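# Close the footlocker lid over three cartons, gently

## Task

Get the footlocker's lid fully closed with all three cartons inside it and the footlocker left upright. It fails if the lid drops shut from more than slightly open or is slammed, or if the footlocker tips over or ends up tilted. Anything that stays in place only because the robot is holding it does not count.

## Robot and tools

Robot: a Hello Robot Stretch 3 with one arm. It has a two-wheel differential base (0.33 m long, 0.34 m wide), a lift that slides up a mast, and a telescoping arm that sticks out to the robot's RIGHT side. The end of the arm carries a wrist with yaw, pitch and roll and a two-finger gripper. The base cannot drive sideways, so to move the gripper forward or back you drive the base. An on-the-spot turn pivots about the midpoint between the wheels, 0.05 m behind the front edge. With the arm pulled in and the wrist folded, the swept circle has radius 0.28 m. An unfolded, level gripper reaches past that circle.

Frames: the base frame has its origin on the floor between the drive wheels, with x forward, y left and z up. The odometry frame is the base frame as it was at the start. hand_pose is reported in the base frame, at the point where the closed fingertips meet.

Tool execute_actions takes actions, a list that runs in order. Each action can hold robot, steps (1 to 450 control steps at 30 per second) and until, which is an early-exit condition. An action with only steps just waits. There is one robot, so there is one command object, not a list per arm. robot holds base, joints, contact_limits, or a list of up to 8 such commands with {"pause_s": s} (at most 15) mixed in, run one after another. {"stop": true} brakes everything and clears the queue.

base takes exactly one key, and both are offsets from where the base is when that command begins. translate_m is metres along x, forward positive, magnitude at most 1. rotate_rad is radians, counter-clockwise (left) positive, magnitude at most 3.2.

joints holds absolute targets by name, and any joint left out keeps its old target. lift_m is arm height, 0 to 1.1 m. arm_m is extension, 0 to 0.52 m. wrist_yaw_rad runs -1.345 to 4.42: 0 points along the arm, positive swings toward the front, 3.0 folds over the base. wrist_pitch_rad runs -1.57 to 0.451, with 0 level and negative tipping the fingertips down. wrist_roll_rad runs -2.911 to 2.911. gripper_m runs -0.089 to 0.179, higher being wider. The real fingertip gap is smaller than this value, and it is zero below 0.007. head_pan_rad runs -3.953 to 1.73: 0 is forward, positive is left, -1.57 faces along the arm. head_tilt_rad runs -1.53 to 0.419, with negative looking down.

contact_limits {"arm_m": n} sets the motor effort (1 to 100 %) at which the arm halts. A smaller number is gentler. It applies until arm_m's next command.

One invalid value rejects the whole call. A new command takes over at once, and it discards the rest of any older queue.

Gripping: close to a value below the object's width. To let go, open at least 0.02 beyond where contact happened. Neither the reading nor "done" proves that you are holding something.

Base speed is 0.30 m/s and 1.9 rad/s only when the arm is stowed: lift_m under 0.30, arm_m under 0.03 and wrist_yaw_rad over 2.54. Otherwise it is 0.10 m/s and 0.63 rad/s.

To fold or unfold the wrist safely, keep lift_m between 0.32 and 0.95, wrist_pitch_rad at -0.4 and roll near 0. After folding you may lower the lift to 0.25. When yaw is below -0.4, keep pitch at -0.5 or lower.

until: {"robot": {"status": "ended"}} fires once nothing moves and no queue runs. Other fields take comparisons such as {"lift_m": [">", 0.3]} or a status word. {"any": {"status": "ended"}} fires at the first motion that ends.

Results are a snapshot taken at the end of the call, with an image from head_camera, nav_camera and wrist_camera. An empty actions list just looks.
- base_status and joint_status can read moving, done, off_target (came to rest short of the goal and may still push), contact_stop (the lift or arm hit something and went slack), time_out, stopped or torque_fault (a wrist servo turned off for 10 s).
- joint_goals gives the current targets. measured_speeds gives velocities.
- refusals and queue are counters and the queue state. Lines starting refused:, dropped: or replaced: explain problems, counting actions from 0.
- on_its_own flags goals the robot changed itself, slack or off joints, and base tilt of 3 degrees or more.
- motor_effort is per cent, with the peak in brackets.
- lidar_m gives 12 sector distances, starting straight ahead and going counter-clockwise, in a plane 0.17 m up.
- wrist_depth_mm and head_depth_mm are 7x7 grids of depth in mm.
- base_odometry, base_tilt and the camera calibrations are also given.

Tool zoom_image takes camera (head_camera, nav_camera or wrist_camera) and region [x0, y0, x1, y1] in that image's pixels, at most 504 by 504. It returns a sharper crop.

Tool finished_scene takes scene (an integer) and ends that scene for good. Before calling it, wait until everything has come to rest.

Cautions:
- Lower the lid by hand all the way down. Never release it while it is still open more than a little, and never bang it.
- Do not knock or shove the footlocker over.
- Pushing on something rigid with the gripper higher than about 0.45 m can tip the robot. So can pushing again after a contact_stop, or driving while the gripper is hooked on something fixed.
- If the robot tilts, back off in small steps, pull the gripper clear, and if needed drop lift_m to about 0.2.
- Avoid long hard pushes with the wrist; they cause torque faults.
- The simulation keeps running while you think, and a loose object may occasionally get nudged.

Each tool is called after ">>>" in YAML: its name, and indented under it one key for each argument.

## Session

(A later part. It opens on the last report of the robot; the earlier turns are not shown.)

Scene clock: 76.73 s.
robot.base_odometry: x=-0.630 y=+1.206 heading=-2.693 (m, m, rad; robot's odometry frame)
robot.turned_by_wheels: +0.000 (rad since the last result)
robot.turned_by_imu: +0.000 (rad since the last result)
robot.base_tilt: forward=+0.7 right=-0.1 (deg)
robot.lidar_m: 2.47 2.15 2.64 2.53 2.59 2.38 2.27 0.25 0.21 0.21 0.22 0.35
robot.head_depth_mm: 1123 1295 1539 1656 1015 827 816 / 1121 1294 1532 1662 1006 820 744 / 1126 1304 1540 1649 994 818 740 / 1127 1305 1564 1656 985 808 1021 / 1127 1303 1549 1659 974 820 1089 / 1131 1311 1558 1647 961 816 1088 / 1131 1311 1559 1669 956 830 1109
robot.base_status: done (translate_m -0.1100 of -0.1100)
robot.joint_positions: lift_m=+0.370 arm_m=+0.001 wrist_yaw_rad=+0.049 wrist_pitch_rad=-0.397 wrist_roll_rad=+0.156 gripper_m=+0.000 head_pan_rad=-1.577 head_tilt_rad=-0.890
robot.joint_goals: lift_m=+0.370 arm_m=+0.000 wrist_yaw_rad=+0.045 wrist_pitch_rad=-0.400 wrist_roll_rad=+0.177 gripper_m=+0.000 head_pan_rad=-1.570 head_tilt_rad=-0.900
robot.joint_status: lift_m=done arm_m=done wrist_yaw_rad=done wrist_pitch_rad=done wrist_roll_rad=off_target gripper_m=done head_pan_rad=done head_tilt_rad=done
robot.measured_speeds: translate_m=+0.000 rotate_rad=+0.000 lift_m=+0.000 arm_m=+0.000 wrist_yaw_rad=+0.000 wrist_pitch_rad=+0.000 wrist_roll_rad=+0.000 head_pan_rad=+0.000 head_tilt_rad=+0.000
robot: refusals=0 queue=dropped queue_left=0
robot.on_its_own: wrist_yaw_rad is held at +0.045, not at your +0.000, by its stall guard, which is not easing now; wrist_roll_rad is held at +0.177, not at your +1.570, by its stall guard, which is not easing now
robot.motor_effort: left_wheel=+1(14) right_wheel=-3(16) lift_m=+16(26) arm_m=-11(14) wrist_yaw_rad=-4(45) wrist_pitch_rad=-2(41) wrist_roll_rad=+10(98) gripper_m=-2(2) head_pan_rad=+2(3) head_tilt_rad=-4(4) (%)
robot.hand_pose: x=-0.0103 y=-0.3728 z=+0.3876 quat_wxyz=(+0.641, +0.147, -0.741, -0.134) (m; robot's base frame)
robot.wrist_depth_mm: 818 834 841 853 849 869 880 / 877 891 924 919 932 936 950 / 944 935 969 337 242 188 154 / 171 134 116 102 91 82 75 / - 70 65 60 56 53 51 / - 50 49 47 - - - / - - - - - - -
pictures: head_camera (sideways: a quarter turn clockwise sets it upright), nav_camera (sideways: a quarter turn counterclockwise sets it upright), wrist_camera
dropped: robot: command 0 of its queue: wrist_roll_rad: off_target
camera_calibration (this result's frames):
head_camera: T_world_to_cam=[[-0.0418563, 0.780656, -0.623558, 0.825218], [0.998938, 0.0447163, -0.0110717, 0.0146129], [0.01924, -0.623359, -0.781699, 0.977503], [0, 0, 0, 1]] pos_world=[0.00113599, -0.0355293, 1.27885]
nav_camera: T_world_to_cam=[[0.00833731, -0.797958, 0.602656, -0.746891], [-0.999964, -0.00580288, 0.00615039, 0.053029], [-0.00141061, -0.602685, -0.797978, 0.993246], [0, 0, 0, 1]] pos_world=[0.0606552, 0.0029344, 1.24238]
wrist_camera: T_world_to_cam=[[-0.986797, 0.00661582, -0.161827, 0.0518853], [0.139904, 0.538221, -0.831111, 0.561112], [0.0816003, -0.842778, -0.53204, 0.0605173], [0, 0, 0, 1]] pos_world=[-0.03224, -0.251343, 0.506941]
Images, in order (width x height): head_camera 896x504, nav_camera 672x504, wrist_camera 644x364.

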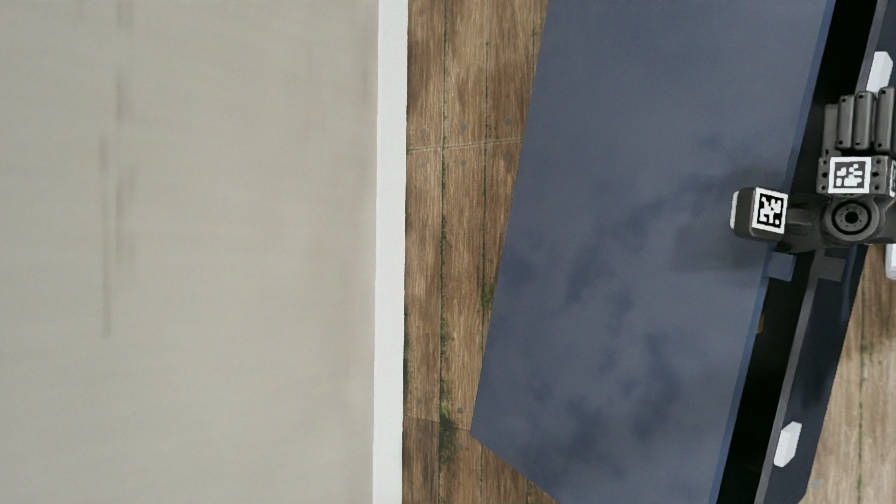

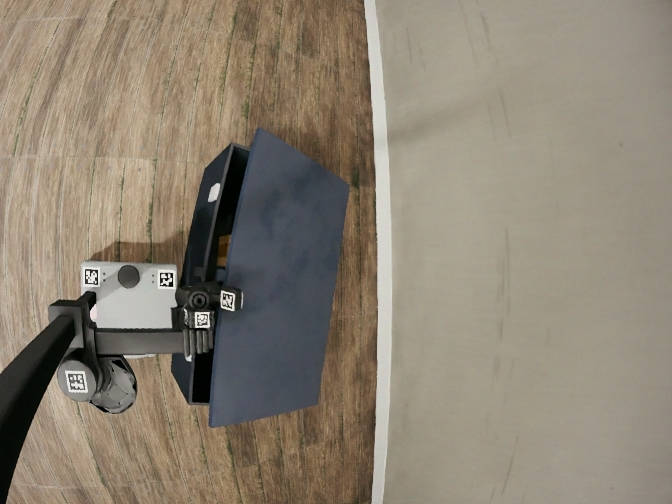

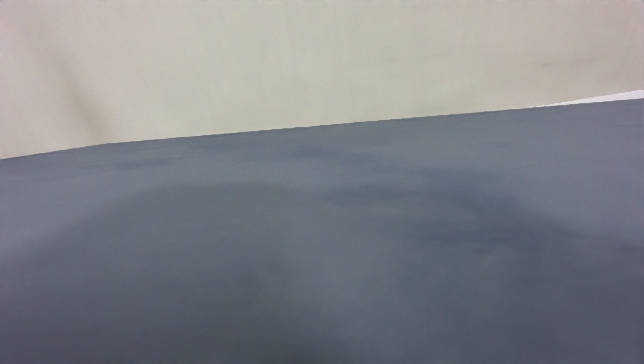

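>>> execute_actions:
  actions:
    - {"robot":{"joints":{"lift_m":0.47,"wrist_pitch_rad":-0.05,"wrist_roll_rad":0,"wrist_yaw_rad":0,"head_tilt_rad":-1.25}},"steps":450,"until":{"robot":{"status":"ended"}}}

Scene clock: 80.00 s.
robot.base_odometry: x=-0.630 y=+1.206 heading=-2.693 (m, m, rad; robot's odometry frame)
robot.turned_by_wheels: +0.000 (rad since the last result)
robot.turned_by_imu: +0.000 (rad since the last result)
robot.base_tilt: forward=+0.6 right=-0.2 (deg)
robot.lidar_m: 2.47 2.16 2.63 2.53 2.60 2.38 2.27 0.24 0.19 0.19 0.21 0.33
robot.head_depth_mm: 1403 1547 909 1305 1206 1200 - / 1406 1548 859 1316 - - - / 1413 1544 814 1341 - - - / 1410 1556 823 1179 1249 - 1115 / 1409 1554 847 1249 1248 1192 1132 / 1417 1561 841 1327 1250 1202 1131 / 1418 1559 849 1135 1267 1198 1132
robot.base_status: done (translate_m -0.1100 of -0.1100)
robot.joint_positions: lift_m=+0.469 arm_m=+0.000 wrist_yaw_rad=+0.000 wrist_pitch_rad=-0.153 wrist_roll_rad=+0.006 gripper_m=+0.000 head_pan_rad=-1.576 head_tilt_rad=-1.235
robot.joint_goals: lift_m=+0.470 arm_m=+0.000 wrist_yaw_rad=+0.000 wrist_pitch_rad=-0.050 wrist_roll_rad=+0.000 gripper_m=+0.000 head_pan_rad=-1.570 head_tilt_rad=-1.250
robot.joint_status: lift_m=done arm_m=done wrist_yaw_rad=done wrist_pitch_rad=off_target wrist_roll_rad=done gripper_m=done head_pan_rad=done head_tilt_rad=done
robot.measured_speeds: translate_m=+0.000 rotate_rad=+0.000 lift_m=+0.000 arm_m=+0.000 wrist_yaw_rad=+0.000 wrist_pitch_rad=+0.000 wrist_roll_rad=+0.000 head_pan_rad=+0.000 head_tilt_rad=+0.000
robot: refusals=0 queue=dropped queue_left=0
robot.on_its_own: wrist_pitch_rad is at rest, and its effort (+41) is outside its rest range (-20 to +32)
robot.motor_effort: left_wheel=-2(11) right_wheel=+1(11) lift_m=+26(36) arm_m=-3(11) wrist_yaw_rad=+0(9) wrist_pitch_rad=+41(98) wrist_roll_rad=-3(10) gripper_m=-2(4) head_pan_rad=+3(3) head_tilt_rad=-5(28) (%)
robot.hand_pose: x=-0.0216 y=-0.3948 z=+0.5452 quat_wxyz=(+0.703, +0.054, -0.707, -0.055) (m; robot's base frame)
robot.wrist_depth_mm: - 72 69 66 64 62 60 / 91 88 83 79 76 73 70 / 118 112 105 100 94 89 85 / 169 156 143 132 123 115 108 / 305 255 222 173 177 162 148 / - 497 475 - 298 274 235 / 439 521 342 468 446 420 397
pictures: head_camera (sideways: a quarter turn clockwise sets it upright), nav_camera (sideways: a quarter turn counterclockwise sets it upright), wrist_camera
camera_calibration (this result's frames):
head_camera: T_world_to_cam=[[-0.0410861, 0.945498, -0.323024, 0.433738], [0.998933, 0.045692, 0.00668501, -0.00850528], [0.0210803, -0.322405, -0.946367, 1.19148], [0, 0, 0, 1]] pos_world=[0.00120006, -0.0255704, 1.26774]
nav_camera: T_world_to_cam=[[0.00761673, -0.954711, 0.297437, -0.349323], [-0.999971, -0.00740573, 0.00183626, 0.0586473], [0.000449641, -0.297442, -0.95474, 1.19692], [0, 0, 0, 1]] pos_world=[0.0607681, 0.0229482, 1.24654]
wrist_camera: T_world_to_cam=[[-0.99969, -0.00784463, -0.0236315, -0.0149048], [0.0199258, 0.31709, -0.948186, 0.67951], [0.0149315, -0.948363, -0.316836, -0.033763], [0, 0, 0, 1]] pos_world=[-0.0279358, -0.247603, 0.633253]
Images, in order (width x height): head_camera 896x504, nav_camera 672x504, wrist_camera 644x364.

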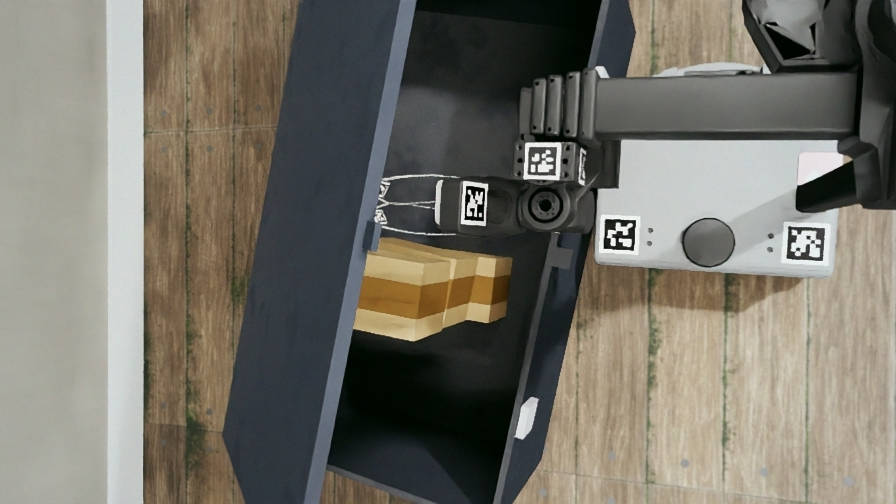

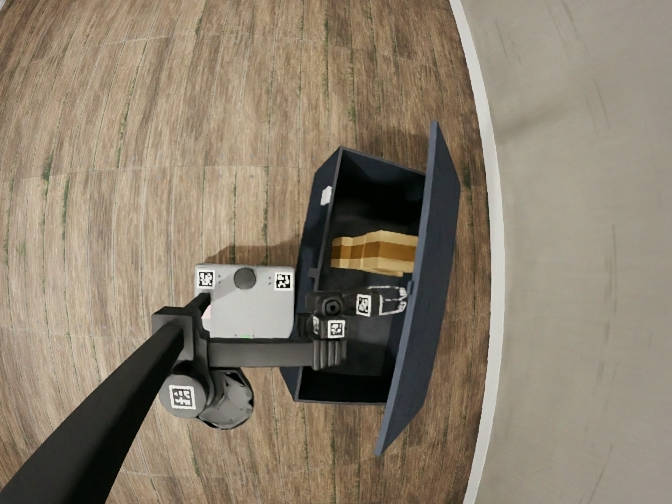

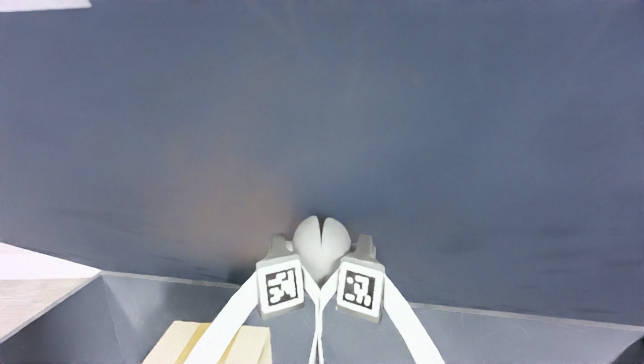

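>>> execute_actions:
  actions:
    - {"robot":{"joints":{"arm_m":0.06,"wrist_roll_rad":-1.57}},"steps":150,"until":{"robot":{"status":"ended"}}}
    - {"robot":{"joints":{"arm_m":0.13,"wrist_pitch_rad":-0.6,"lift_m":0.38}},"steps":150,"until":{"robot":{"status":"ended"}}}

Scene clock: 85.77 s.
robot.base_odometry: x=-0.630 y=+1.206 heading=-2.693 (m, m, rad; robot's odometry frame)
robot.turned_by_wheels: +0.000 (rad since the last result)
robot.turned_by_imu: -0.005 (rad since the last result)
robot.base_tilt: forward=+0.7 right=-0.2 (deg)
robot.lidar_m: 2.47 2.15 2.64 2.52 2.59 2.38 2.27 0.34 0.27 0.26 0.28 0.42
robot.head_depth_mm: 1405 1544 956 833 1232 1201 - / 1405 1549 947 846 1239 - - / 1409 1545 935 839 1250 - - / 1406 1553 933 840 1259 - 1116 / 1412 1559 924 1074 1256 1196 1133 / 1415 1558 917 1146 1270 1196 1130 / 1425 1567 907 1086 1272 1201 1134
robot.base_status: done (translate_m -0.1100 of -0.1100)
robot.joint_positions: lift_m=+0.380 arm_m=+0.129 wrist_yaw_rad=-0.023 wrist_pitch_rad=-0.611 wrist_roll_rad=-1.571 gripper_m=+0.000 head_pan_rad=-1.576 head_tilt_rad=-1.236
robot.joint_goals: lift_m=+0.380 arm_m=+0.130 wrist_yaw_rad=+0.000 wrist_pitch_rad=-0.600 wrist_roll_rad=-1.570 gripper_m=+0.000 head_pan_rad=-1.570 head_tilt_rad=-1.250
robot.joint_status: lift_m=done arm_m=done wrist_yaw_rad=done wrist_pitch_rad=done wrist_roll_rad=done gripper_m=done head_pan_rad=done head_tilt_rad=done
robot.measured_speeds: translate_m=+0.000 rotate_rad=+0.000 lift_m=+0.000 arm_m=+0.000 wrist_yaw_rad=+0.000 wrist_pitch_rad=+0.000 wrist_roll_rad=+0.000 head_pan_rad=+0.000 head_tilt_rad=+0.000
robot: refusals=0 queue=done queue_left=0
robot.on_its_own: wrist_yaw_rad is at rest, and its effort (+23) is outside its rest range (-12 to +12)
robot.motor_effort: left_wheel=-7(16) right_wheel=+7(17) lift_m=+15(20) arm_m=+10(18) wrist_yaw_rad=+23(39) wrist_pitch_rad=+4(51) wrist_roll_rad=+1(5) gripper_m=-3(4) head_pan_rad=+3(2) head_tilt_rad=-5(5) (%)
robot.hand_pose: x=-0.0259 y=-0.4700 z=+0.3523 quat_wxyz=(+0.953, +0.301, -0.003, -0.011) (m; robot's base frame)
robot.wrist_depth_mm: 221 170 135 117 180 133 71 / 225 177 143 125 189 128 70 / 319 372 346 406 353 124 68 / 330 397 498 439 365 121 67 / 333 406 503 438 367 117 66 / 339 406 507 - 312 114 65 / 340 414 529 457 385 110 64
pictures: head_camera (sideways: a quarter turn clockwise sets it upright), nav_camera (sideways: a quarter turn counterclockwise sets it upright), wrist_camera
camera_calibration (this result's frames):
head_camera: T_world_to_cam=[[-0.0412043, 0.94589, -0.32186, 0.432222], [0.998927, 0.0458109, 0.00674826, -0.00858758], [0.0211278, -0.321237, -0.946763, 1.19199], [0, 0, 0, 1]] pos_world=[0.00120354, -0.025529, 1.26771]
nav_camera: T_world_to_cam=[[0.00773625, -0.955076, 0.296261, -0.347792], [-0.99997, -0.0075353, 0.00182015, 0.0586683], [0.000494036, -0.296266, -0.955105, 1.1974], [0, 0, 0, 1]] pos_world=[0.0607656, 0.0230233, 1.24657]
wrist_camera: T_world_to_cam=[[-0.0291429, -0.583527, 0.81157, -0.564067], [-0.981982, 0.168372, 0.0857989, 0.0603737], [-0.186712, -0.794447, -0.57792, -0.00702972], [0, 0, 0, 1]] pos_world=[0.0415349, -0.344898, 0.448537]
Images, in order (width x height): head_camera 896x504, nav_camera 672x504, wrist_camera 644x364.

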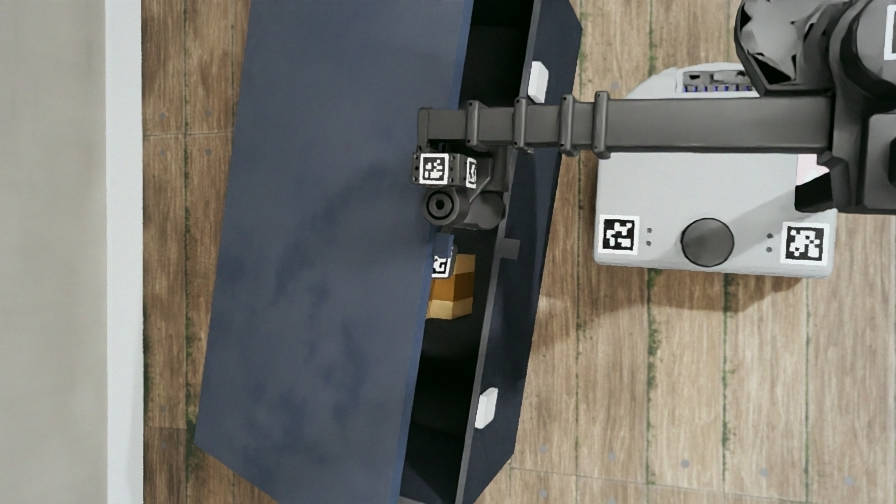

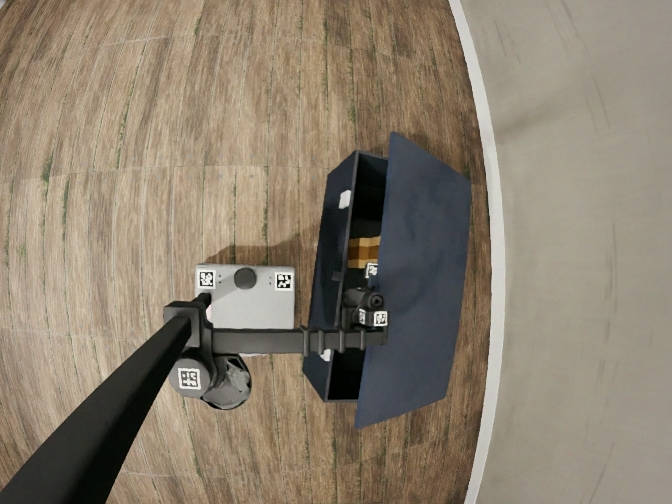

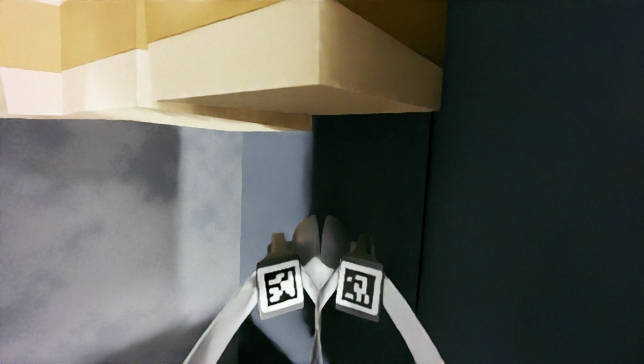

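>>> execute_actions:
  actions:
    - {"robot":{"joints":{"arm_m":0.10,"wrist_pitch_rad":0.0,"lift_m":0.5}},"steps":150,"until":{"robot":{"status":"ended"}}}
    - {"robot":{"joints":{"arm_m":0.19,"lift_m":0.58}},"steps":150,"until":{"robot":{"status":"ended"}}}
    - {"robot":{"joints":{"arm_m":0.29},"contact_limits":{"arm_m":15}},"steps":150,"until":{"robot":{"status":"ended"}}}

Scene clock: 93.97 s.
robot.base_odometry: x=-0.630 y=+1.206 heading=-2.693 (m, m, rad; robot's odometry frame)
robot.turned_by_wheels: +0.000 (rad since the last result)
robot.turned_by_imu: +0.000 (rad since the last result)
robot.base_tilt: forward=+0.6 right=-0.2 (deg)
robot.lidar_m: 2.47 2.15 2.65 2.53 2.60 2.39 2.27 0.34 0.27 0.26 0.29 0.42
robot.head_depth_mm: 839 990 1242 1303 1232 1198 - / 855 - 1360 1322 1178 - - / 872 - 1376 1326 1255 - - / 883 1083 1125 1303 1257 - 1112 / 900 1078 1033 1267 1261 1194 1126 / 916 1099 1370 1333 1269 1203 1133 / 957 1542 1186 1119 1276 1200 1136
robot.base_status: done (translate_m -0.1100 of -0.1100)
robot.joint_positions: lift_m=+0.580 arm_m=+0.290 wrist_yaw_rad=-0.043 wrist_pitch_rad=-0.022 wrist_roll_rad=-1.571 gripper_m=+0.000 head_pan_rad=-1.576 head_tilt_rad=-1.236
robot.joint_goals: lift_m=+0.580 arm_m=+0.290 wrist_yaw_rad=-0.040 wrist_pitch_rad=+0.000 wrist_roll_rad=-1.570 gripper_m=+0.000 head_pan_rad=-1.570 head_tilt_rad=-1.250
robot.joint_status: lift_m=done arm_m=done wrist_yaw_rad=done wrist_pitch_rad=off_target wrist_roll_rad=done gripper_m=done head_pan_rad=done head_tilt_rad=done
robot.measured_speeds: translate_m=+0.000 rotate_rad=+0.000 lift_m=+0.000 arm_m=+0.000 wrist_yaw_rad=+0.000 wrist_pitch_rad=+0.000 wrist_roll_rad=+0.000 head_pan_rad=+0.000 head_tilt_rad=+0.000
robot: refusals=0 queue=done queue_left=0
robot.on_its_own: wrist_yaw_rad is held at -0.040, not at your +0.000, by its stall guard, which is not easing now
robot.motor_effort: left_wheel=-1(7) right_wheel=+1(7) lift_m=+22(29) arm_m=+3(9) wrist_yaw_rad=+3(23) wrist_pitch_rad=+9(71) wrist_roll_rad=+1(1) gripper_m=-2(8) head_pan_rad=+2(2) head_tilt_rad=-5(6) (%)
robot.contact_limits: arm_m 15 (drawing in: default 22, maximum 36; extending or still: default 29, maximum 48)
robot.hand_pose: x=-0.0321 y=-0.6900 z=+0.6887 quat_wxyz=(+1.000, +0.012, +0.000, -0.021) (m; robot's base frame)
robot.wrist_depth_mm: 214 222 232 245 258 602 601 / 217 224 236 249 262 624 629 / 219 228 240 251 267 662 650 / 223 232 243 257 271 673 680 / 226 236 247 259 277 708 705 / 229 239 247 - 746 746 746 / 234 243 258 267 286 792 769
pictures: head_camera (sideways: a quarter turn clockwise sets it upright), nav_camera (sideways: a quarter turn counterclockwise sets it upright), wrist_camera
camera_calibration (this result's frames):
head_camera: T_world_to_cam=[[-0.0412073, 0.94589, -0.32186, 0.432222], [0.998927, 0.0458141, 0.00674826, -0.00858757], [0.0211288, -0.321237, -0.946763, 1.19199], [0, 0, 0, 1]] pos_world=[0.00120363, -0.025529, 1.26771]
nav_camera: T_world_to_cam=[[0.00773932, -0.955076, 0.296261, -0.347792], [-0.99997, -0.00753851, 0.00182015, 0.0586683], [0.000494989, -0.296266, -0.955105, 1.1974], [0, 0, 0, 1]] pos_world=[0.0607655, 0.0230235, 1.24657]
wrist_camera: T_world_to_cam=[[-0.0166863, -0.0342375, 0.999274, -0.715496], [-0.97764, 0.210087, -0.009127, 0.156731], [-0.209622, -0.977083, -0.0369775, -0.487887], [0, 0, 0, 1]] pos_world=[0.0390155, -0.53413, 0.698367]
Images, in order (width x height): head_camera 896x504, nav_camera 672x504, wrist_camera 644x364.

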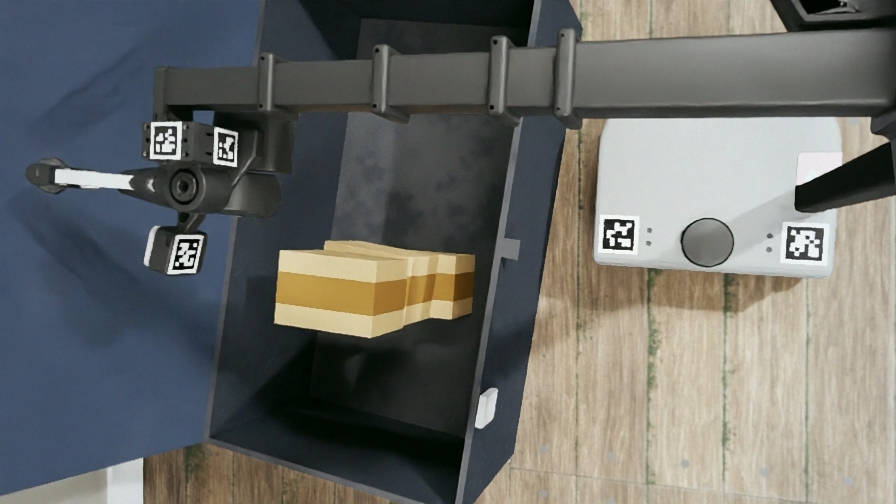

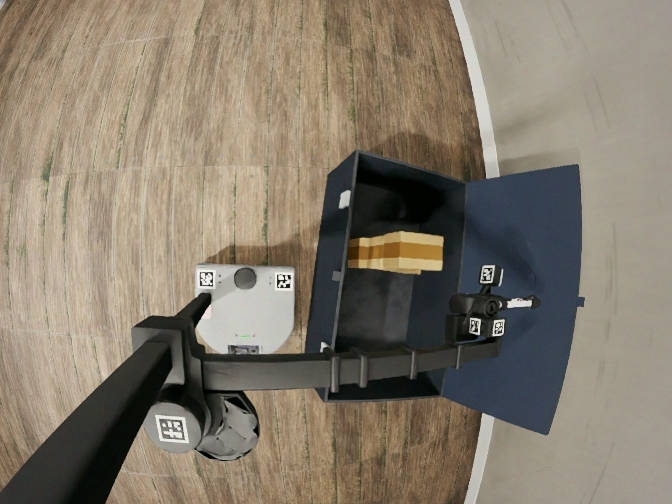

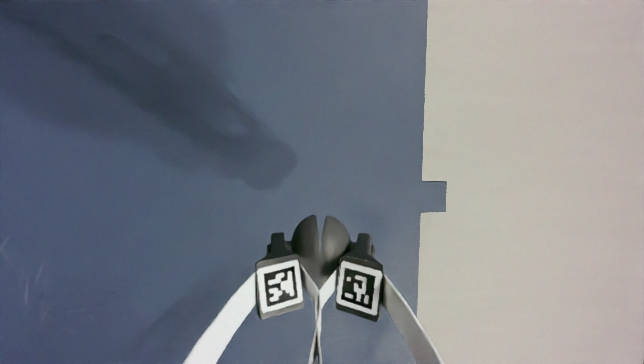

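>>> execute_actions:
  actions:
    - {"robot":{"joints":{"arm_m":0.17,"wrist_pitch_rad":-0.8,"wrist_roll_rad":1.57,"wrist_yaw_rad":0}},"steps":250,"until":{"robot":{"status":"ended"}}}
    - {"robot":{"joints":{"lift_m":0.40}},"steps":150,"until":{"robot":{"status":"ended"}}}
    - {"robot":{"base":{"translate_m":0.13}},"steps":150,"until":{"robot":{"status":"ended"}}}
    - {"robot":[{"joints":{"lift_m":0.9,"head_tilt_rad":-0.8},"base":{"translate_m":-0.2}},{"joints":{"wrist_pitch_rad":-1.3,"gripper_m":0.12,"arm_m":0.5}}],"steps":350,"until":{"robot":{"status":"ended"}}}

Scene clock: 113.73 s.
robot.base_odometry: x=-0.567 y=+1.237 heading=-2.693 (m, m, rad; robot's odometry frame)
robot.turned_by_wheels: +0.000 (rad since the last result)
robot.turned_by_imu: +0.000 (rad since the last result)
robot.base_tilt: forward=+0.6 right=-0.1 (deg)
robot.lidar_m: 2.54 2.21 2.64 2.53 2.59 2.32 2.20 0.33 0.26 0.26 0.28 0.41
robot.head_depth_mm: 1054 - 928 1003 1107 1137 1018 / 1041 1239 944 1014 1122 1294 1149 / 1053 - 956 1042 1165 1297 1148 / 1088 1221 971 1059 1194 1294 1149 / 1088 1240 986 1077 1217 1090 1093 / 1090 1245 997 1099 1274 1201 1094 / 1099 1249 1006 1127 1236 1230 1110
robot.base_status: done (translate_m -0.2000 of -0.2000)
robot.joint_positions: lift_m=+0.900 arm_m=+0.500 wrist_yaw_rad=-0.001 wrist_pitch_rad=-1.297 wrist_roll_rad=+1.567 gripper_m=+0.120 head_pan_rad=-1.576 head_tilt_rad=-0.803
robot.joint_goals: lift_m=+0.900 arm_m=+0.500 wrist_yaw_rad=+0.000 wrist_pitch_rad=-1.300 wrist_roll_rad=+1.570 gripper_m=+0.120 head_pan_rad=-1.570 head_tilt_rad=-0.800
robot.joint_status: lift_m=done arm_m=done wrist_yaw_rad=done wrist_pitch_rad=done wrist_roll_rad=done gripper_m=done head_pan_rad=done head_tilt_rad=done
robot.measured_speeds: translate_m=+0.000 rotate_rad=+0.000 lift_m=+0.000 arm_m=+0.000 wrist_yaw_rad=+0.000 wrist_pitch_rad=+0.000 wrist_roll_rad=+0.000 head_pan_rad=+0.000 head_tilt_rad=+0.000
robot: refusals=0 queue=done queue_left=0
robot.motor_effort: left_wheel=+0(6) right_wheel=+0(5) lift_m=+23(20) arm_m=+3(3) wrist_yaw_rad=+1(4) wrist_pitch_rad=-2(10) wrist_roll_rad=+2(1) gripper_m=+1(79) head_pan_rad=+2(2) head_tilt_rad=+1(23) (%)
robot.hand_pose: x=-0.0216 y=-0.6903 z=+0.7851 quat_wxyz=(+0.001, +0.000, -0.797, -0.604) (m; robot's base frame)
robot.wrist_depth_mm: 509 211 247 341 571 693 628 / 514 219 255 358 798 763 707 / 517 227 265 377 810 775 703 / 507 233 275 404 833 792 682 / 508 242 296 429 869 703 642 / 516 590 314 455 879 814 621 / 499 252 319 489 797 792 598
pictures: head_camera (sideways: a quarter turn clockwise sets it upright), nav_camera (sideways: a quarter turn counterclockwise sets it upright), wrist_camera
camera_calibration (this result's frames):
head_camera: T_world_to_cam=[[-0.0424371, 0.723493, -0.689026, 0.910529], [0.998917, 0.0438999, -0.0154274, 0.0202852], [0.0190866, -0.688935, -0.724572, 0.903216], [0, 0, 0, 1]] pos_world=[0.00113765, -0.0373943, 1.28214]
nav_camera: T_world_to_cam=[[0.00891427, -0.742557, 0.669724, -0.834283], [-0.999959, -0.00556179, 0.00714317, 0.0517357], [-0.00157934, -0.66976, -0.742576, 0.921207], [0, 0, 0, 1]] pos_world=[0.0606255, -0.00222674, 1.24244]
wrist_camera: T_world_to_cam=[[0.0140734, 0.9597, -0.280675, 0.88003], [0.985943, 0.0334194, 0.163706, -0.0472771], [0.166488, -0.279033, -0.945739, 0.721082], [0, 0, 0, 1]] pos_world=[-0.0858244, -0.641779, 0.936697]
Images, in order (width x height): head_camera 896x504, nav_camera 672x504, wrist_camera 644x364.

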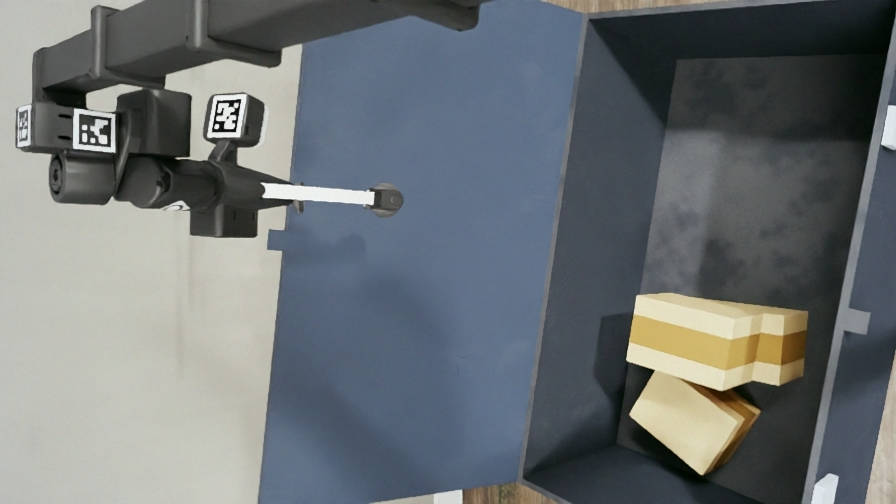

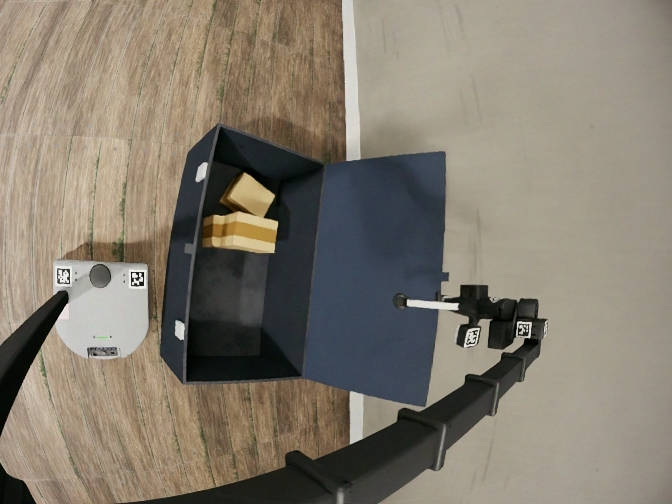

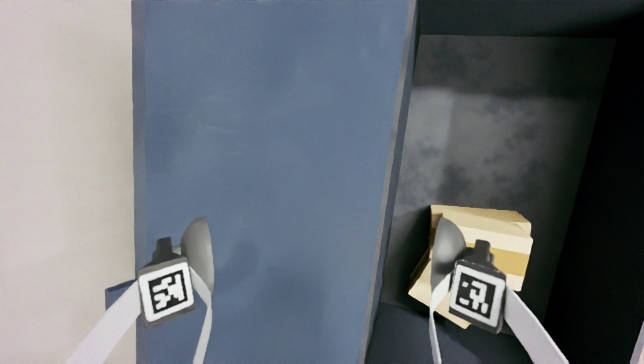

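>>> execute_actions:
  actions:
    - {"robot":[{"joints":{"lift_m":0.92,"wrist_pitch_rad":-0.9,"gripper_m":0.15,"arm_m":0.52,"head_tilt_rad":-0.6},"base":{"translate_m":-0.05}},{"joints":{"lift_m":0.80}}],"steps":350,"until":{"robot":{"status":"ended"}}}

Scene clock: 122.47 s.
robot.base_odometry: x=-0.522 y=+1.258 heading=-2.693 (m, m, rad; robot's odometry frame)
robot.turned_by_wheels: +0.000 (rad since the last result)
robot.turned_by_imu: +0.000 (rad since the last result)
robot.base_tilt: forward=+0.7 right=-0.2 (deg)
robot.lidar_m: 2.59 2.26 2.63 2.52 2.59 2.27 2.15 0.32 0.26 0.25 0.27 0.40
robot.head_depth_mm: 1046 1155 1286 1401 - - 1062 / 1048 1154 1256 945 993 1054 1187 / 1048 1158 1246 956 1010 1072 1199 / 1052 1161 1289 977 1021 1095 1222 / 1050 1162 1291 993 1044 1116 1216 / 1053 1154 1293 1015 1059 1150 1008 / 1049 1157 1292 1019 1082 1186 1129
robot.base_status: done (translate_m -0.0500 of -0.0500)
robot.joint_positions: lift_m=+0.800 arm_m=+0.517 wrist_yaw_rad=-0.001 wrist_pitch_rad=-0.912 wrist_roll_rad=+1.567 gripper_m=+0.150 head_pan_rad=-1.576 head_tilt_rad=-0.606
robot.joint_goals: lift_m=+0.800 arm_m=+0.520 wrist_yaw_rad=+0.000 wrist_pitch_rad=-0.900 wrist_roll_rad=+1.570 gripper_m=+0.150 head_pan_rad=-1.570 head_tilt_rad=-0.600
robot.joint_status: lift_m=done arm_m=done wrist_yaw_rad=done wrist_pitch_rad=done wrist_roll_rad=done gripper_m=done head_pan_rad=done head_tilt_rad=done
robot.measured_speeds: translate_m=+0.000 rotate_rad=+0.000 lift_m=+0.000 arm_m=+0.000 wrist_yaw_rad=+0.000 wrist_pitch_rad=+0.000 wrist_roll_rad=+0.000 head_pan_rad=+0.000 head_tilt_rad=+0.000
robot: refusals=0 queue=done queue_left=0
robot.motor_effort: left_wheel=-1(5) right_wheel=+0(7) lift_m=+15(19) arm_m=+4(4) wrist_yaw_rad=+2(2) wrist_pitch_rad=+4(4) wrist_roll_rad=+2(1) gripper_m=+0(82) head_pan_rad=+2(3) head_tilt_rad=+3(17) (%)
robot.hand_pose: x=-0.0217 y=-0.7996 z=+0.7214 quat_wxyz=(+0.002, +0.000, -0.898, -0.441) (m; robot's base frame)
robot.wrist_depth_mm: 398 473 128 142 175 225 316 / 401 469 132 149 185 240 349 / 406 480 138 156 195 260 375 / 406 483 143 163 206 279 575 / 407 471 148 172 220 316 592 / 410 - 155 180 235 - 617 / 396 493 163 190 252 373 572
pictures: head_camera (sideways: a quarter turn clockwise sets it upright), nav_camera (sideways: a quarter turn counterclockwise sets it upright), wrist_camera
camera_calibration (this result's frames):
head_camera: T_world_to_cam=[[-0.0432625, 0.574463, -0.817386, 1.07784], [0.998895, 0.0399156, -0.0248165, 0.0325141], [0.0183703, -0.817556, -0.575555, 0.709385], [0, 0, 0, 1]] pos_world=[0.00112022, -0.0405141, 1.29011]
nav_camera: T_world_to_cam=[[0.00972069, -0.596936, 0.80223, -1.00698], [-0.99995, -0.00394377, 0.00918194, 0.0490793], [-0.00231722, -0.802279, -0.596945, 0.731788], [0, 0, 0, 1]] pos_world=[0.0605611, -0.013814, 1.24422]
wrist_camera: T_world_to_cam=[[0.0135741, 0.784109, -0.620474, 1.07176], [0.985998, 0.0926475, 0.138652, 0.032323], [0.166204, -0.613668, -0.771873, 0.237357], [0, 0, 0, 1]] pos_world=[-0.0858681, -0.697712, 0.843726]
Images, in order (width x height): head_camera 896x504, nav_camera 672x504, wrist_camera 644x364.

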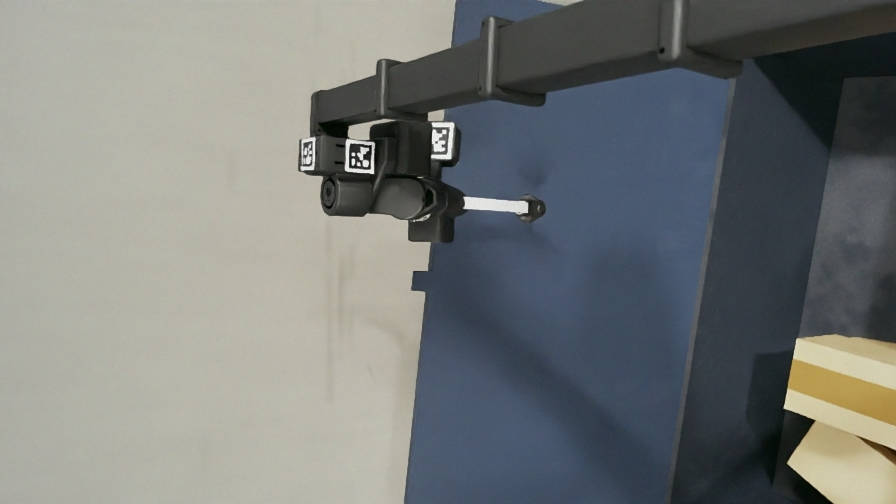

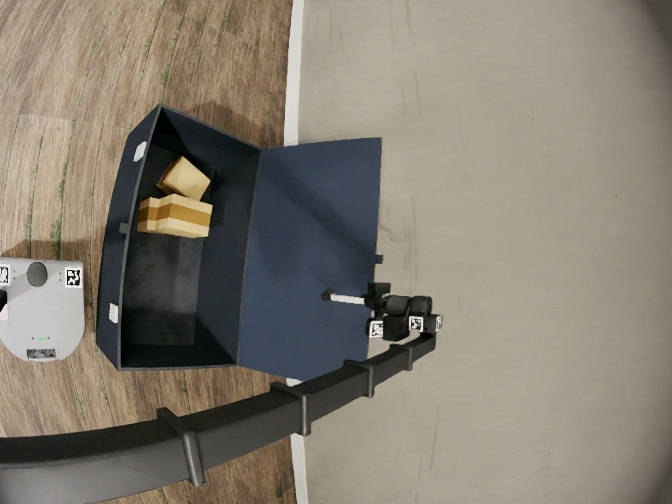

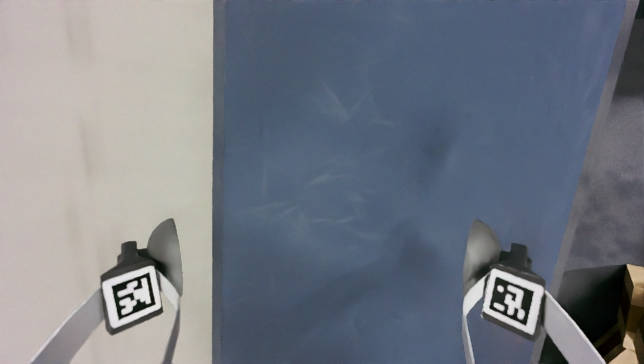

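>>> execute_actions:
  actions:
    - {"robot":{"joints":{"lift_m":0.79,"wrist_pitch_rad":-1.1,"arm_m":0.47}},"steps":150,"until":{"robot":{"status":"ended"}}}
    - {"robot":{"joints":{"gripper_m":0.07,"arm_m":0.43,"lift_m":0.8}},"steps":150,"until":{"robot":{"status":"ended"}}}
    - {"robot":{"joints":{"arm_m":0.33,"head_tilt_rad":-0.9}},"steps":150,"until":{"robot":{"status":"ended"}}}

Scene clock: 130.63 s.
robot.base_odometry: x=-0.522 y=+1.258 heading=-2.693 (m, m, rad; robot's odometry frame)
robot.turned_by_wheels: +0.000 (rad since the last result)
robot.turned_by_imu: +0.000 (rad since the last result)
robot.base_tilt: forward=+0.6 right=-0.1 (deg)
robot.lidar_m: 2.59 2.26 2.64 2.52 2.59 2.27 2.15 0.33 0.26 0.25 0.27 0.41
robot.head_depth_mm: 1126 1268 - - - 1025 1093 / 1125 1247 - 880 1267 1226 1091 / 1129 1249 - 940 1326 1250 1094 / 1128 1307 1517 903 1346 1251 1093 / 1132 1308 1556 956 1292 1210 1093 / 1132 1312 1525 1024 1282 1150 1106 / 1134 1312 1514 1103 1322 1229 1120
robot.base_status: done (translate_m -0.0500 of -0.0500)
robot.joint_positions: lift_m=+0.800 arm_m=+0.330 wrist_yaw_rad=+0.002 wrist_pitch_rad=-1.117 wrist_roll_rad=+1.573 gripper_m=+0.070 head_pan_rad=-1.576 head_tilt_rad=-0.888
robot.joint_goals: lift_m=+0.800 arm_m=+0.330 wrist_yaw_rad=+0.000 wrist_pitch_rad=-1.100 wrist_roll_rad=+1.570 gripper_m=+0.070 head_pan_rad=-1.570 head_tilt_rad=-0.900
robot.joint_status: lift_m=done arm_m=done wrist_yaw_rad=done wrist_pitch_rad=off_target wrist_roll_rad=done gripper_m=done head_pan_rad=done head_tilt_rad=done
robot.measured_speeds: translate_m=+0.000 rotate_rad=+0.000 lift_m=+0.000 arm_m=+0.000 wrist_yaw_rad=+0.000 wrist_pitch_rad=+0.000 wrist_roll_rad=+0.000 head_pan_rad=+0.000 head_tilt_rad=+0.000
robot: refusals=0 queue=done queue_left=0
robot.motor_effort: left_wheel=+0(12) right_wheel=-1(18) lift_m=+14(21) arm_m=-4(8) wrist_yaw_rad=-2(19) wrist_pitch_rad=+6(74) wrist_roll_rad=-1(3) gripper_m=-2(100) head_pan_rad=+3(2) head_tilt_rad=-4(21) (%)
robot.hand_pose: x=-0.0213 y=-0.5657 z=+0.6980 quat_wxyz=(+0.000, +0.000, -0.848, -0.530) (m; robot's base frame)
robot.wrist_depth_mm: 584 717 934 855 83 532 503 / 590 731 960 875 86 670 606 / 592 739 955 905 89 677 618 / 587 723 - 911 751 700 622 / 597 744 949 959 604 690 629 / 595 734 - - 98 576 601 / 597 721 - - 719 706 556
pictures: head_camera (sideways: a quarter turn clockwise sets it upright), nav_camera (sideways: a quarter turn counterclockwise sets it upright), wrist_camera
camera_calibration (this result's frames):
head_camera: T_world_to_cam=[[-0.0421276, 0.77951, -0.624972, 0.827062], [0.998923, 0.0450353, -0.0111634, 0.0147325], [0.0194438, -0.624769, -0.780567, 0.976031], [0, 0, 0, 1]] pos_world=[0.00114783, -0.0355727, 1.27891]
nav_camera: T_world_to_cam=[[0.0086143, -0.796861, 0.604101, -0.748777], [-0.999962, -0.0061312, 0.00617157, 0.0530014], [-0.00121402, -0.604132, -0.796884, 0.991822], [0, 0, 0, 1]] pos_world=[0.0606536, 0.00284502, 1.24238]
wrist_camera: T_world_to_cam=[[0.0162603, 0.893696, -0.448379, 0.815747], [0.985681, 0.0609453, 0.15722, -0.0173648], [0.167833, -0.444515, -0.879908, 0.533917], [0, 0, 0, 1]] pos_world=[-0.0857573, -0.490637, 0.838292]
Images, in order (width x height): head_camera 896x504, nav_camera 672x504, wrist_camera 644x364.

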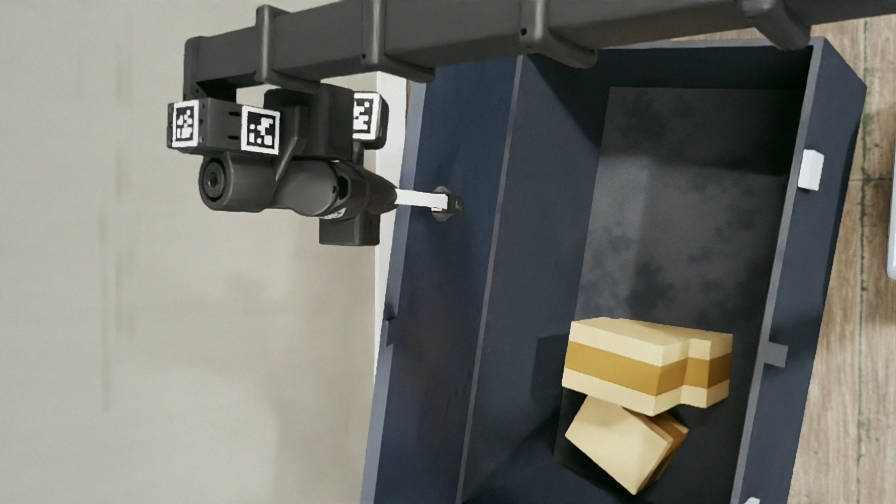

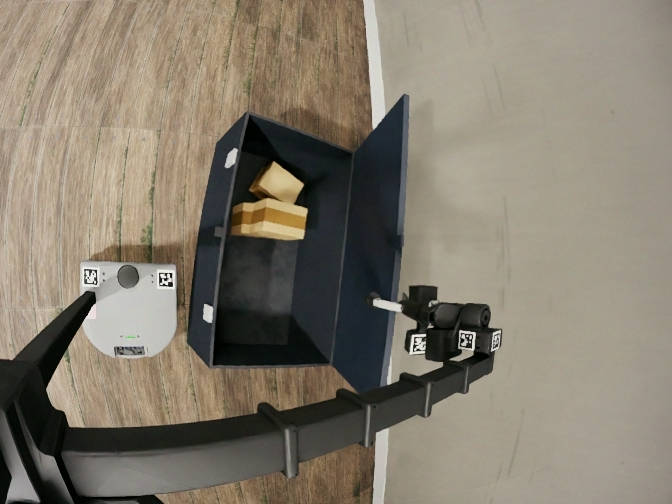

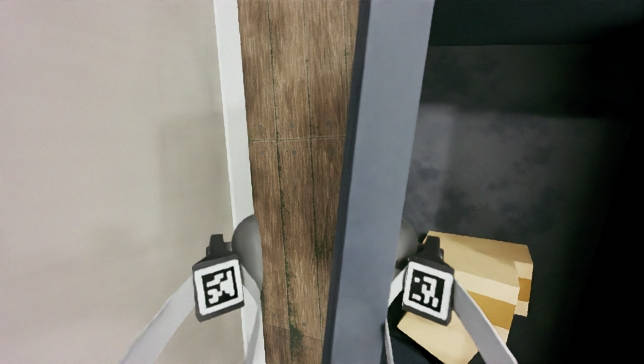

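>>> execute_actions:
  actions:
    - {"robot":{"joints":{"lift_m":0.75,"wrist_pitch_rad":-1.0,"arm_m":0.24}},"steps":150,"until":{"robot":{"status":"ended"}}}
    - {"robot":{"joints":{"lift_m":0.69,"wrist_pitch_rad":-0.85,"arm_m":0.16}},"steps":150,"until":{"robot":{"status":"ended"}}}
    - {"robot":{"joints":{"lift_m":0.61,"wrist_pitch_rad":-0.68,"arm_m":0.08}},"steps":150,"until":{"robot":{"status":"ended"}}}
    - {"robot":{"joints":{"lift_m":0.53,"wrist_pitch_rad":-0.5,"arm_m":0.02,"gripper_m":0.1,"head_tilt_rad":-1.25}},"steps":150,"until":{"robot":{"status":"ended"}}}
    - {"robot":{"joints":{"lift_m":0.38,"wrist_pitch_rad":-0.1,"arm_m":0.0}},"steps":150,"until":{"robot":{"status":"ended"}}}

Scene clock: 144.97 s.
robot.base_odometry: x=-0.522 y=+1.258 heading=-2.693 (m, m, rad; robot's odometry frame)
robot.turned_by_wheels: +0.000 (rad since the last result)
robot.turned_by_imu: +0.000 (rad since the last result)
robot.base_tilt: forward=+0.7 right=-0.2 (deg)
robot.lidar_m: 2.59 2.26 2.64 2.52 2.59 2.26 2.15 0.34 0.27 0.26 0.28 0.42
robot.head_depth_mm: 1417 1554 1037 896 1251 1199 - / 1417 1549 987 875 1129 - - / 1420 1549 983 882 - - - / 1417 1549 985 888 1253 - 1113 / 1415 1554 977 901 1254 1202 1125 / 1422 1559 975 903 1260 1200 1134 / 1427 1568 966 984 1272 1199 1134
robot.base_status: done (translate_m -0.0500 of -0.0500)
robot.joint_positions: lift_m=+0.380 arm_m=+0.000 wrist_yaw_rad=-0.004 wrist_pitch_rad=-0.170 wrist_roll_rad=+1.573 gripper_m=+0.100 head_pan_rad=-1.576 head_tilt_rad=-1.235
robot.joint_goals: lift_m=+0.380 arm_m=+0.000 wrist_yaw_rad=+0.000 wrist_pitch_rad=-0.100 wrist_roll_rad=+1.570 gripper_m=+0.100 head_pan_rad=-1.570 head_tilt_rad=-1.250
robot.joint_status: lift_m=done arm_m=done wrist_yaw_rad=done wrist_pitch_rad=off_target wrist_roll_rad=done gripper_m=done head_pan_rad=done head_tilt_rad=done
robot.measured_speeds: translate_m=+0.000 rotate_rad=+0.000 lift_m=+0.000 arm_m=+0.000 wrist_yaw_rad=+0.000 wrist_pitch_rad=+0.000 wrist_roll_rad=+0.000 head_pan_rad=+0.000 head_tilt_rad=+0.000
robot: refusals=0 queue=dropped queue_left=0
robot.motor_effort: left_wheel=-2(3) right_wheel=+3(4) lift_m=+15(17) arm_m=+4(6) wrist_yaw_rad=+4(4) wrist_pitch_rad=+27(30) wrist_roll_rad=-1(1) gripper_m=-3(82) head_pan_rad=+2(2) head_tilt_rad=-6(26) (%)
robot.hand_pose: x=-0.0224 y=-0.3930 z=+0.4517 quat_wxyz=(-0.001, -0.002, -0.996, -0.085) (m; robot's base frame)
robot.wrist_depth_mm: 838 867 898 946 - 459 440 / 853 859 907 937 - 476 442 / 868 889 935 967 - 490 438 / 889 914 943 - - 514 445 / 895 914 956 - - 538 448 / 915 936 - - - 564 449 / 930 945 - - 46 375 386
pictures: head_camera (sideways: a quarter turn clockwise sets it upright), nav_camera (sideways: a quarter turn counterclockwise sets it upright), wrist_camera
replaced: robot.wrist_pitch_rad: its motion had ended off_target
camera_calibration (this result's frames):
head_camera: T_world_to_cam=[[-0.0412108, 0.945573, -0.322789, 0.433432], [0.998927, 0.0458225, 0.00669779, -0.00852188], [0.0211243, -0.322167, -0.946447, 1.19158], [0, 0, 0, 1]] pos_world=[0.00120349, -0.0255626, 1.26774]
nav_camera: T_world_to_cam=[[0.00774265, -0.954784, 0.297199, -0.349014], [-0.99997, -0.00753851, 0.001833, 0.0586516], [0.000490317, -0.297205, -0.954814, 1.19702], [0, 0, 0, 1]] pos_world=[0.0607652, 0.0229692, 1.24655]
wrist_camera: T_world_to_cam=[[0.0184925, 0.157698, -0.987314, 0.505194], [0.986361, 0.158659, 0.0438163, 0.101511], [0.163556, -0.974658, -0.152613, -0.142842], [0, 0, 0, 1]] pos_world=[-0.0861062, -0.234996, 0.472538]
Images, in order (width x height): head_camera 896x504, nav_camera 672x504, wrist_camera 644x364.

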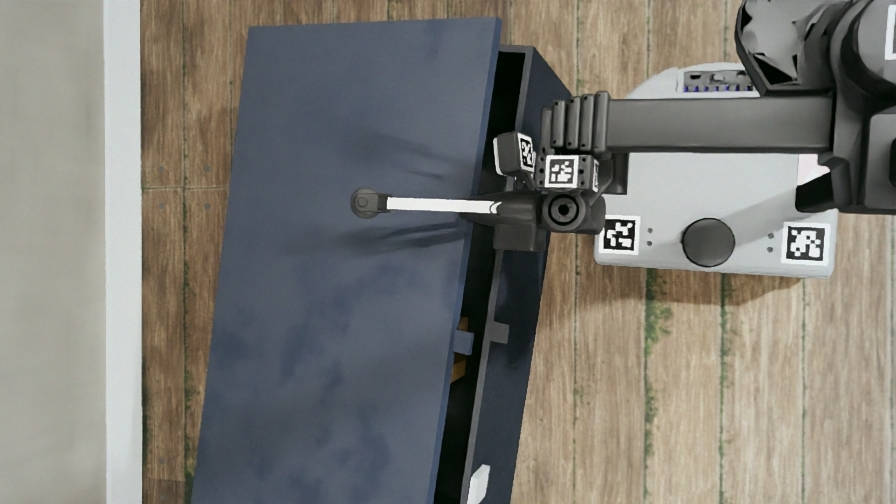

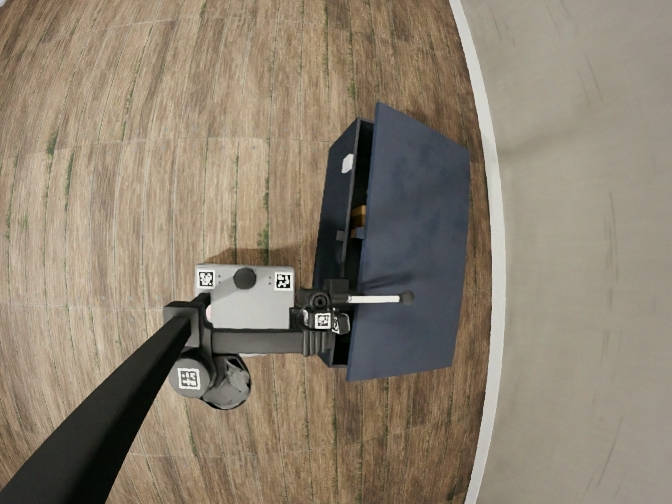

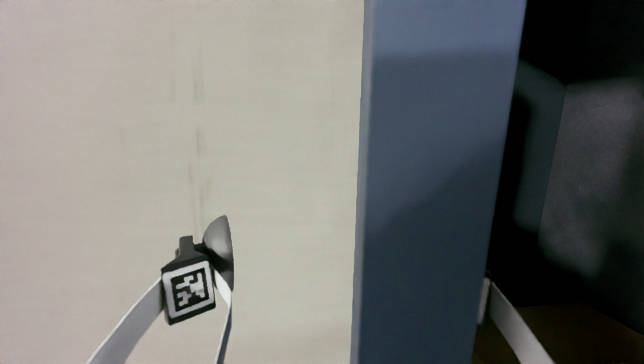

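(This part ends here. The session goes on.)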